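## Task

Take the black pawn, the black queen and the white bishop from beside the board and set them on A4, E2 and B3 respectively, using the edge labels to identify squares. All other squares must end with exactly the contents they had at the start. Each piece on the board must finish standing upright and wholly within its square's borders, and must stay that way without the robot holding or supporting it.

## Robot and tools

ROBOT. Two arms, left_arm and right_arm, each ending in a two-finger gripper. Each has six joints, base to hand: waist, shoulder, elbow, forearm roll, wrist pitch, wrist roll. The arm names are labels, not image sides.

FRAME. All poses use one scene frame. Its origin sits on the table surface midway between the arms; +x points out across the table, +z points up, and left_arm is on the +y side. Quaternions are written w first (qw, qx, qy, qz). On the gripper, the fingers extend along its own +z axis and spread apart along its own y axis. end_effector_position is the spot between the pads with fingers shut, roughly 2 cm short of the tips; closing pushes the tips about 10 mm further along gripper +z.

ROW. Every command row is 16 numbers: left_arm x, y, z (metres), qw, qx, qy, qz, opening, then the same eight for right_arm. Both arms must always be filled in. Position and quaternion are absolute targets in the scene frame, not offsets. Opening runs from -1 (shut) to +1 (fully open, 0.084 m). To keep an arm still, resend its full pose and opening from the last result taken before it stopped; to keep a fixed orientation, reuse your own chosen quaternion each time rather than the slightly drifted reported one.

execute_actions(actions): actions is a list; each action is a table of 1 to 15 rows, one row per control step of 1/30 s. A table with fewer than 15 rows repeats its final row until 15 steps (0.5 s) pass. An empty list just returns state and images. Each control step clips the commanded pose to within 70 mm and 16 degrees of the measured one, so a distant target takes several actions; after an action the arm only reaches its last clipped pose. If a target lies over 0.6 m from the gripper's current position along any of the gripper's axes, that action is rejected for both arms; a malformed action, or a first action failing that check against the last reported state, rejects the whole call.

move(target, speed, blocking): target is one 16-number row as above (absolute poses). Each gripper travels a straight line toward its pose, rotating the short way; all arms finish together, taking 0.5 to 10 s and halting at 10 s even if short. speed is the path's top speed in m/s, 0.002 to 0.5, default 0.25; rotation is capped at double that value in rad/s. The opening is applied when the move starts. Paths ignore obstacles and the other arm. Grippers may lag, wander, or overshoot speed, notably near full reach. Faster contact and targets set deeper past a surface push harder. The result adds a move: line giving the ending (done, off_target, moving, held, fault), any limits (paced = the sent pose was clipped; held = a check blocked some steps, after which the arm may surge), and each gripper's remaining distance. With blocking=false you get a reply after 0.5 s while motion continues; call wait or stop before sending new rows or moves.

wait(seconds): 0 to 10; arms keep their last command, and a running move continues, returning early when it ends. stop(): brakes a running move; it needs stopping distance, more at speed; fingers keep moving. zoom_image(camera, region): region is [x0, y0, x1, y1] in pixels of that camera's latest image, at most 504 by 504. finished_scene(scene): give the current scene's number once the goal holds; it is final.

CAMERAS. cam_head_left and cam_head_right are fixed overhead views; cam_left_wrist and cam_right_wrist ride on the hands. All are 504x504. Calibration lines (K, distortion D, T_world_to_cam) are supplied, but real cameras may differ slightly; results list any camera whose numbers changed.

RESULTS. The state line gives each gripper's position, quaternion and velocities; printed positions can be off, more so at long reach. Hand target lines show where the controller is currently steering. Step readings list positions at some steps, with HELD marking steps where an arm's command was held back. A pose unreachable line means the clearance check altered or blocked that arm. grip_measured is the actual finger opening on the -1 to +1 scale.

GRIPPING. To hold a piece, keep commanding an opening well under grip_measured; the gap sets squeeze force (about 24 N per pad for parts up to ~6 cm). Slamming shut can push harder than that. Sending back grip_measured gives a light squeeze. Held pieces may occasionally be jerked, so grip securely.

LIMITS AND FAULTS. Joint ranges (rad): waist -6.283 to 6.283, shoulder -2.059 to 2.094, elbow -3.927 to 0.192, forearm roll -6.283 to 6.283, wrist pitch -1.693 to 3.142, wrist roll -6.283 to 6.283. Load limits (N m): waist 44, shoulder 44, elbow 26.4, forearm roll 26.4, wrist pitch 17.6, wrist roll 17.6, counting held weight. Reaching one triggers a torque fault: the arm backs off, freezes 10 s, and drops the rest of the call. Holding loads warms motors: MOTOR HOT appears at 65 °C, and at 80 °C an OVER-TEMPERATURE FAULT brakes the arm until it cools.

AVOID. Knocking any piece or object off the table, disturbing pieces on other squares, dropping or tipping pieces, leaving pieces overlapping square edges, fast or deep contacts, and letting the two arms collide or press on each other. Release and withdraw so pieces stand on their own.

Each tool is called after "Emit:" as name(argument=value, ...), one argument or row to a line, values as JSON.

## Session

Emit:
execute_actions(
  actions=[],
)

Scene clock: 0.00 s.
left_arm: end_effector_position=(+0.1663, +0.0115, +0.1257) grip_measured=+1.00 end_effector_quat_wxyz=(+0.552, +0.757, -0.342, -0.072) end_effector_velocity=(+0.001, -0.000, +0.000) end_effector_angular_velocity=(-0.000, -0.000, +0.002) | right_arm: end_effector_position=(+0.4636, -0.0823, +0.2128) grip_measured=+1.00 end_effector_quat_wxyz=(+0.031, +0.983, +0.085, +0.159) end_effector_velocity=(+0.000, +0.000, +0.000) end_effector_angular_velocity=(+0.000, -0.001, -0.000)
Joint positions: left_arm=[-0.631 -0.081 -0.384 -1.303  1.266  1.378  0.084] | right_arm=[ 0.786  0.244 -1.324 -0.303  0.871  0.689  0.084]
Joint velocities: left_arm=[ 0.001  0.    -0.    -0.001 -0.    -0.     0.   ] | right_arm=[ 0.    -0.    -0.001 -0.     0.     0.     0.   ]
Motor temperatures (°C, as the motors report them): left_arm=[26 31 34 33 30 31] | right_arm=[26 27 31 27 31 31]
Hand target (left_arm): +0.166, +0.012, +0.126; +0.552, +0.757, -0.342, -0.072
Hand target (right_arm): +0.464, -0.082, +0.213; +0.031, +0.983, +0.085, +0.159
camera_calibration (this result's frames):
cam_left_wrist: T_world_to_cam=[[-0.440137, -0.171651, 0.881371, -0.00543847], [-0.754854, 0.602309, -0.259654, 0.213801], [-0.486287, -0.77959, -0.39467, 0.272915], [0, 0, 0, 1]] pos_world=[0.29171, 0.0830539, 0.168019]
cam_right_wrist: T_world_to_cam=[[0.132052, -0.986537, 0.0964757, -0.13129], [-0.937061, -0.155979, -0.31239, 0.556845], [0.323232, -0.0491518, -0.945042, 0.1791], [0, 0, 0, 1]] pos_world=[0.481244, -0.0338632, 0.355876]

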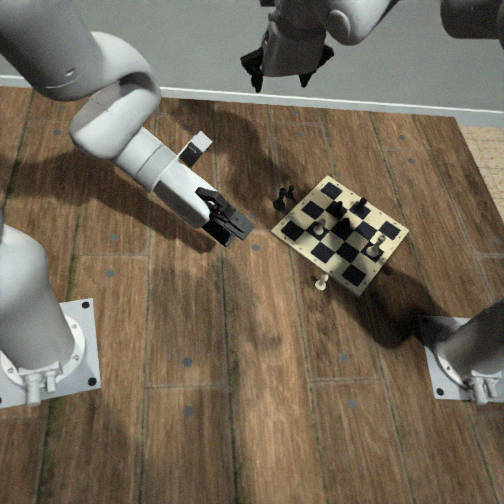

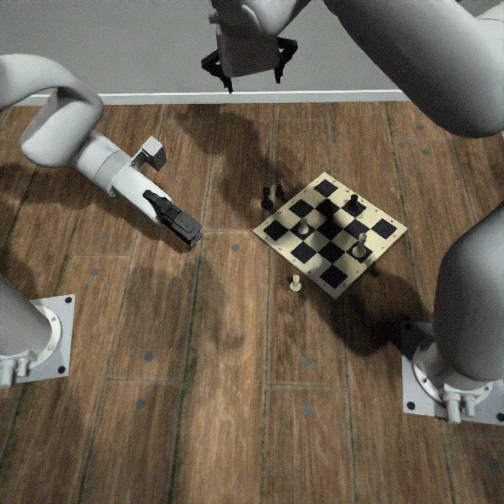

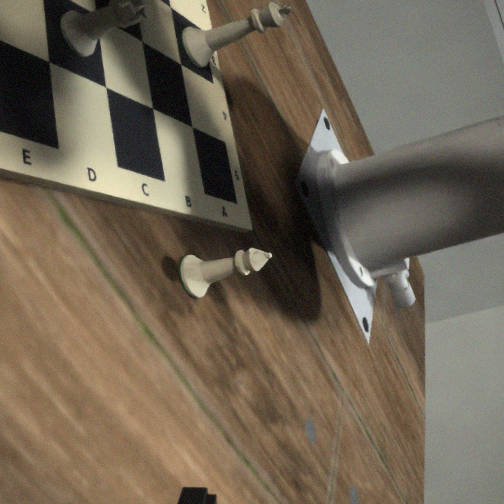

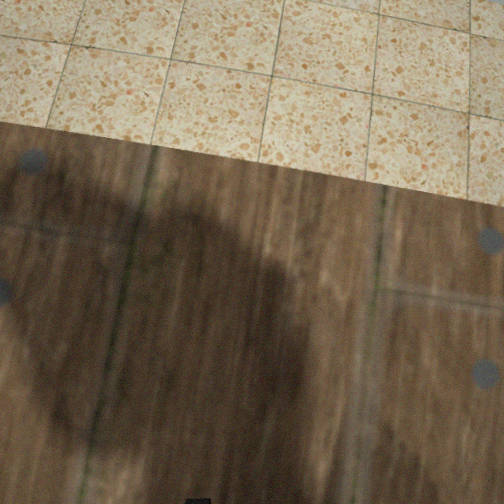

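Emit:
move(
  target=[0.16,0.25,0.2,0.552,0.757,-0.342,-0.072,1,0.32,-0.22,0.33,0,0.37,0.93,0,0],
  speed=0.4,
)

Scene clock: 8.63 s.
left_arm: end_effector_position=(+0.1594, +0.2500, +0.1996) grip_measured=+1.00 end_effector_quat_wxyz=(+0.551, +0.758, -0.341, -0.073) end_effector_velocity=(+0.001, +0.001, +0.000) end_effector_angular_velocity=(+0.000, -0.002, +0.000) | right_arm: end_effector_position=(+0.3201, -0.2198, +0.3300) grip_measured=-0.01 end_effector_quat_wxyz=(+0.000, +0.370, +0.929, -0.000) end_effector_velocity=(+0.000, -0.000, +0.001) end_effector_angular_velocity=(+0.001, -0.003, +0.003)
Joint positions: left_arm=[ 0.316 -0.31  -0.456 -0.503  1.854  1.494  0.084] | right_arm=[ 0.64  -0.293 -1.131 -0.001  1.425 -1.841  0.044]
Joint velocities: left_arm=[ 0.001  0.    -0.002  0.001  0.001  0.001  0.   ] | right_arm=[-0.001 -0.002 -0.002 -0.     0.001 -0.003 -0.   ]
Motor temperatures (°C, as the motors report them): left_arm=[26 31 34 33 30 31] | right_arm=[26 27 32 27 31 31]
Hand target (left_arm): +0.159, +0.250, +0.200; +0.551, +0.758, -0.341, -0.073
Hand target (right_arm): +0.320, -0.220, +0.330; +0.000, +0.370, +0.929, -0.000
Off the commanded pose (left_arm): 0.001 m, 0 deg.
Off the commanded pose (right_arm): 0.000 m, 0 deg.
move: done
camera_calibration (this result's frames):
cam_left_wrist: T_world_to_cam=[[-0.43882, -0.172585, 0.881846, -0.0327586], [-0.755021, 0.602933, -0.257711, 0.0835192], [-0.487217, -0.778901, -0.394884, 0.48466], [0, 0, 0, 1]] pos_world=[0.284818, 0.321492, 0.241796]
cam_right_wrist: T_world_to_cam=[[0.702332, 0.711685, 0.0152902, -0.0418338], [0.711792, -0.702387, -0.00232659, -0.312666], [0.00908381, 0.0125174, -0.99988, 0.461716], [0, 0, 0, 1]] pos_world=[0.24774, -0.19562, 0.461573]

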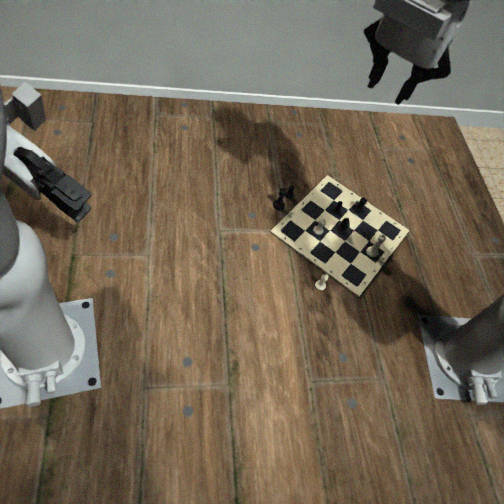

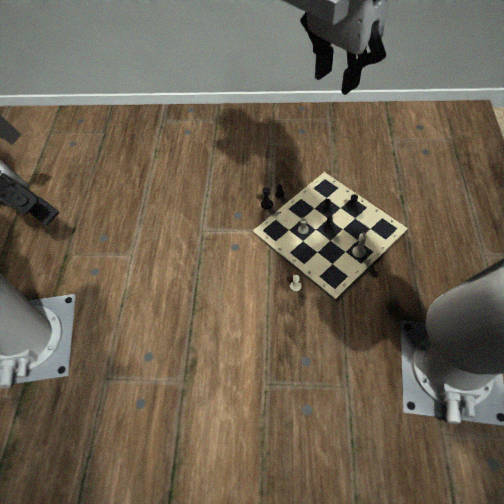

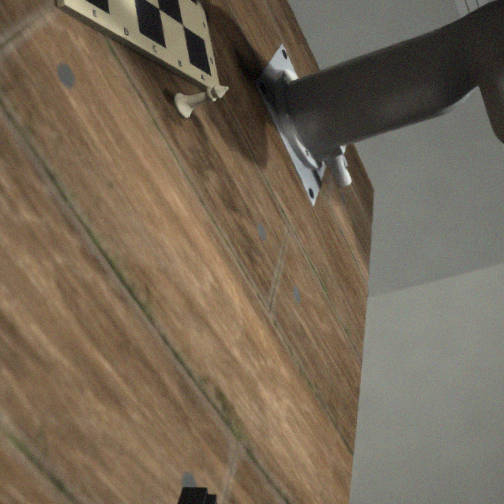

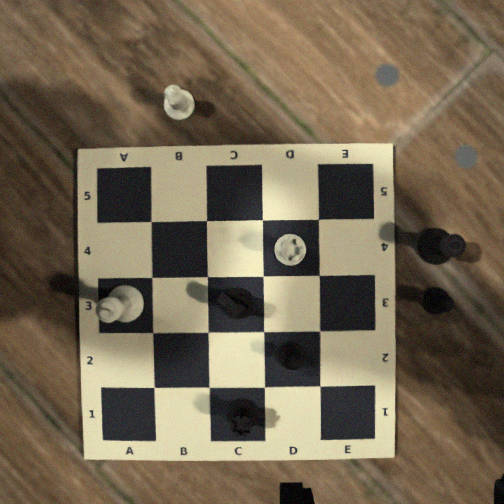

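Emit:
move(
  target=[0.16,0.25,0.2,0.552,0.757,-0.342,-0.072,1,0.182,-0.263,0.13,0,0.37,0.93,0,0],
)

Emit:
move(
  target=[0.16,0.25,0.2,0.552,0.757,-0.342,-0.072,1,0.36,-0.134,0.13,0,0.37,0.93,0,0],
)

Scene clock: 22.70 s.
left_arm: end_effector_position=(+0.1600, +0.2500, +0.2000) grip_measured=+1.00 end_effector_quat_wxyz=(+0.552, +0.757, -0.342, -0.072) end_effector_velocity=(-0.000, -0.000, -0.000) end_effector_angular_velocity=(-0.001, +0.001, -0.001) | right_arm: end_effector_position=(+0.1824, -0.2627, +0.1309) grip_measured=-0.01 end_effector_quat_wxyz=(+0.000, +0.370, +0.929, +0.001) end_effector_velocity=(-0.003, -0.002, -0.004) end_effector_angular_velocity=(-0.007, +0.008, +0.000)
Joint positions: left_arm=[ 0.316 -0.308 -0.458 -0.504  1.855  1.495  0.084] | right_arm=[ 0.773 -0.701 -0.247 -0.     0.947 -1.707  0.044]
Joint velocities: left_arm=[-0.001 -0.     0.001 -0.    -0.     0.001  0.   ] | right_arm=[ 0.001 -0.     0.011 -0.     0.     0.001 -0.   ]
Motor temperatures (°C, as the motors report them): left_arm=[26 31 35 33 30 31] | right_arm=[26 27 34 27 31 31]
Hand target (left_arm): +0.160, +0.250, +0.200; +0.552, +0.757, -0.342, -0.072
Hand target (right_arm): +0.182, -0.263, +0.130; +0.000, +0.370, +0.929, -0.000
Off the commanded pose (left_arm): 0.000 m, 0 deg.
Off the commanded pose (right_arm): 0.001 m, 0 deg.
move: done
camera_calibration (this result's frames):
cam_left_wrist: T_world_to_cam=[[-0.440048, -0.170636, 0.881613, -0.0330623], [-0.754501, 0.602616, -0.259965, 0.0845768], [-0.486915, -0.779575, -0.393925, 0.485014], [0, 0, 0, 1]] pos_world=[0.285425, 0.321496, 0.242195]
cam_right_wrist: T_world_to_cam=[[0.702656, 0.711312, 0.017592, 0.0879973], [0.71145, -0.702732, -0.00246496, -0.245259], [0.0106091, 0.0142479, -0.999842, 0.264595], [0, 0, 0, 1]] pos_world=[0.109851, -0.238715, 0.2624]

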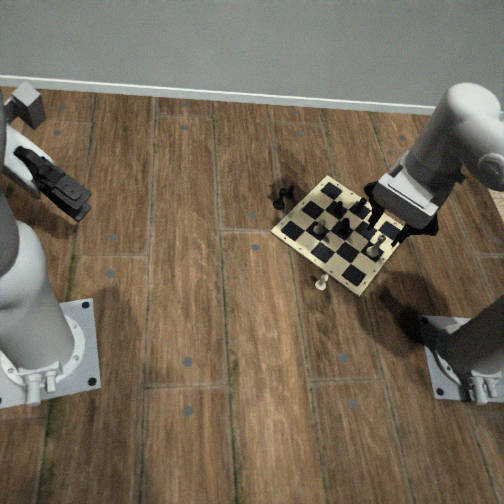

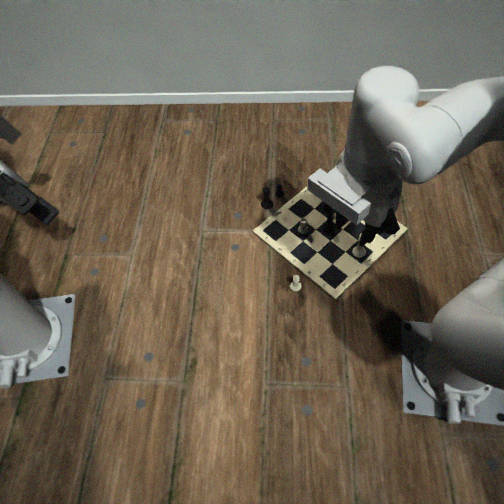

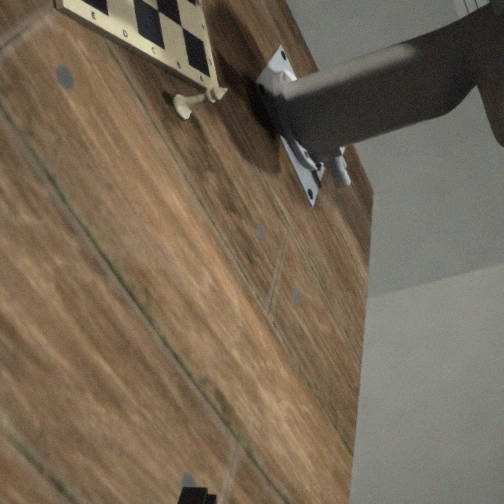

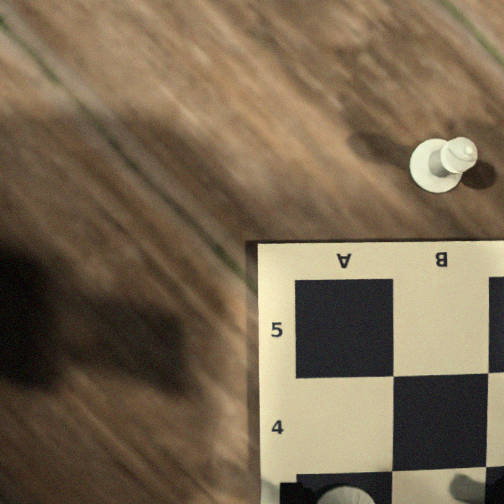

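Scene clock: 24.00 s.
left_arm: end_effector_position=(+0.1600, +0.2500, +0.2000) grip_measured=+1.00 end_effector_quat_wxyz=(+0.552, +0.757, -0.342, -0.072) end_effector_velocity=(+0.000, +0.000, +0.000) end_effector_angular_velocity=(-0.000, +0.000, +0.001) | right_arm: end_effector_position=(+0.3599, -0.1343, +0.1298) grip_measured=-0.01 end_effector_quat_wxyz=(+0.000, +0.370, +0.929, +0.000) end_effector_velocity=(+0.002, +0.001, +0.002) end_effector_angular_velocity=(+0.001, -0.002, -0.000)
Joint positions: left_arm=[ 0.316 -0.308 -0.458 -0.504  1.855  1.495  0.084] | right_arm=[ 0.75   0.124 -0.994 -0.     0.87  -1.731  0.044]
Joint velocities: left_arm=[ 0.001 -0.    -0.     0.     0.     0.     0.   ] | right_arm=[-0.     0.002 -0.007 -0.     0.003 -0.     0.   ]
Motor temperatures (°C, as the motors report them): left_arm=[26 31 35 33 30 31] | right_arm=[26 27 34 27 31 31]
Hand target (left_arm): +0.160, +0.250, +0.200; +0.552, +0.757, -0.342, -0.072
Hand target (right_arm): +0.360, -0.134, +0.130; +0.000, +0.370, +0.929, -0.000
Off the commanded pose (left_arm): 0.000 m, 0 deg.
Off the commanded pose (right_arm): 0.000 m, 0 deg.
move: done
camera_calibration (this result's frames):
cam_left_wrist: T_world_to_cam=[[-0.440047, -0.170635, 0.881613, -0.0330616], [-0.754501, 0.602617, -0.259965, 0.0845777], [-0.486916, -0.779575, -0.393924, 0.485015], [0, 0, 0, 1]] pos_world=[0.285427, 0.321496, 0.242194]
cam_right_wrist: T_world_to_cam=[[0.702119, 0.711873, 0.0162716, -0.127567], [0.711996, -0.702179, -0.00268692, -0.281393], [0.00951282, 0.0134718, -0.999864, 0.260073], [0, 0, 0, 1]] pos_world=[0.287443, -0.11028, 0.261357]

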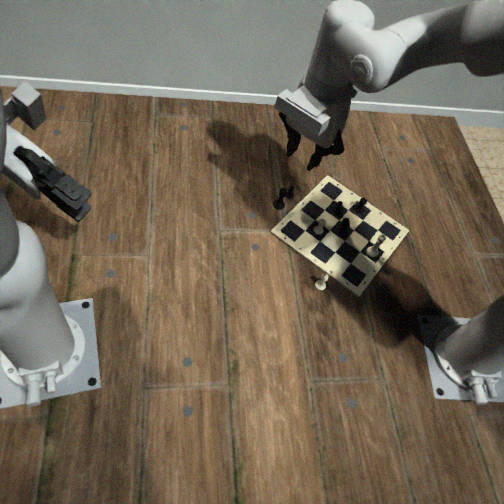

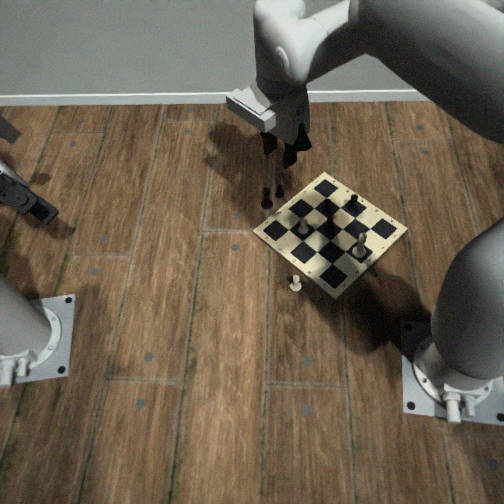

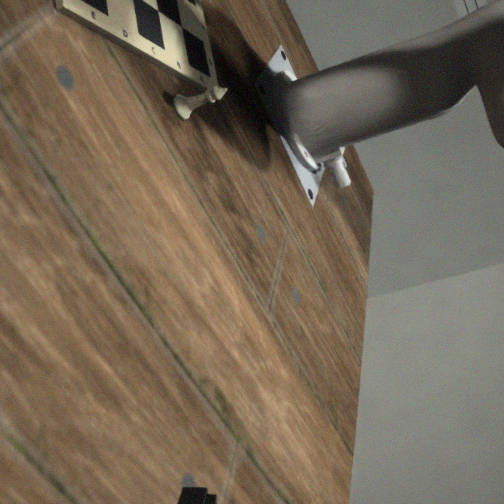

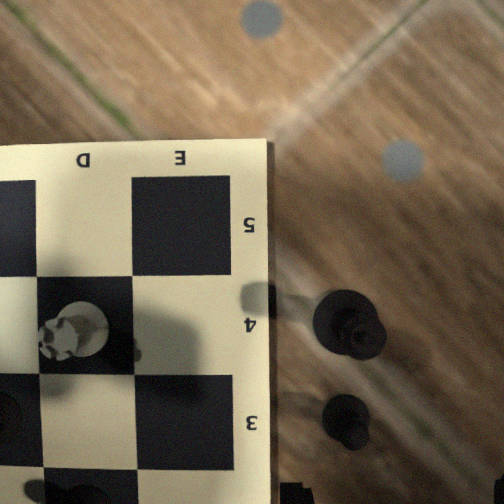

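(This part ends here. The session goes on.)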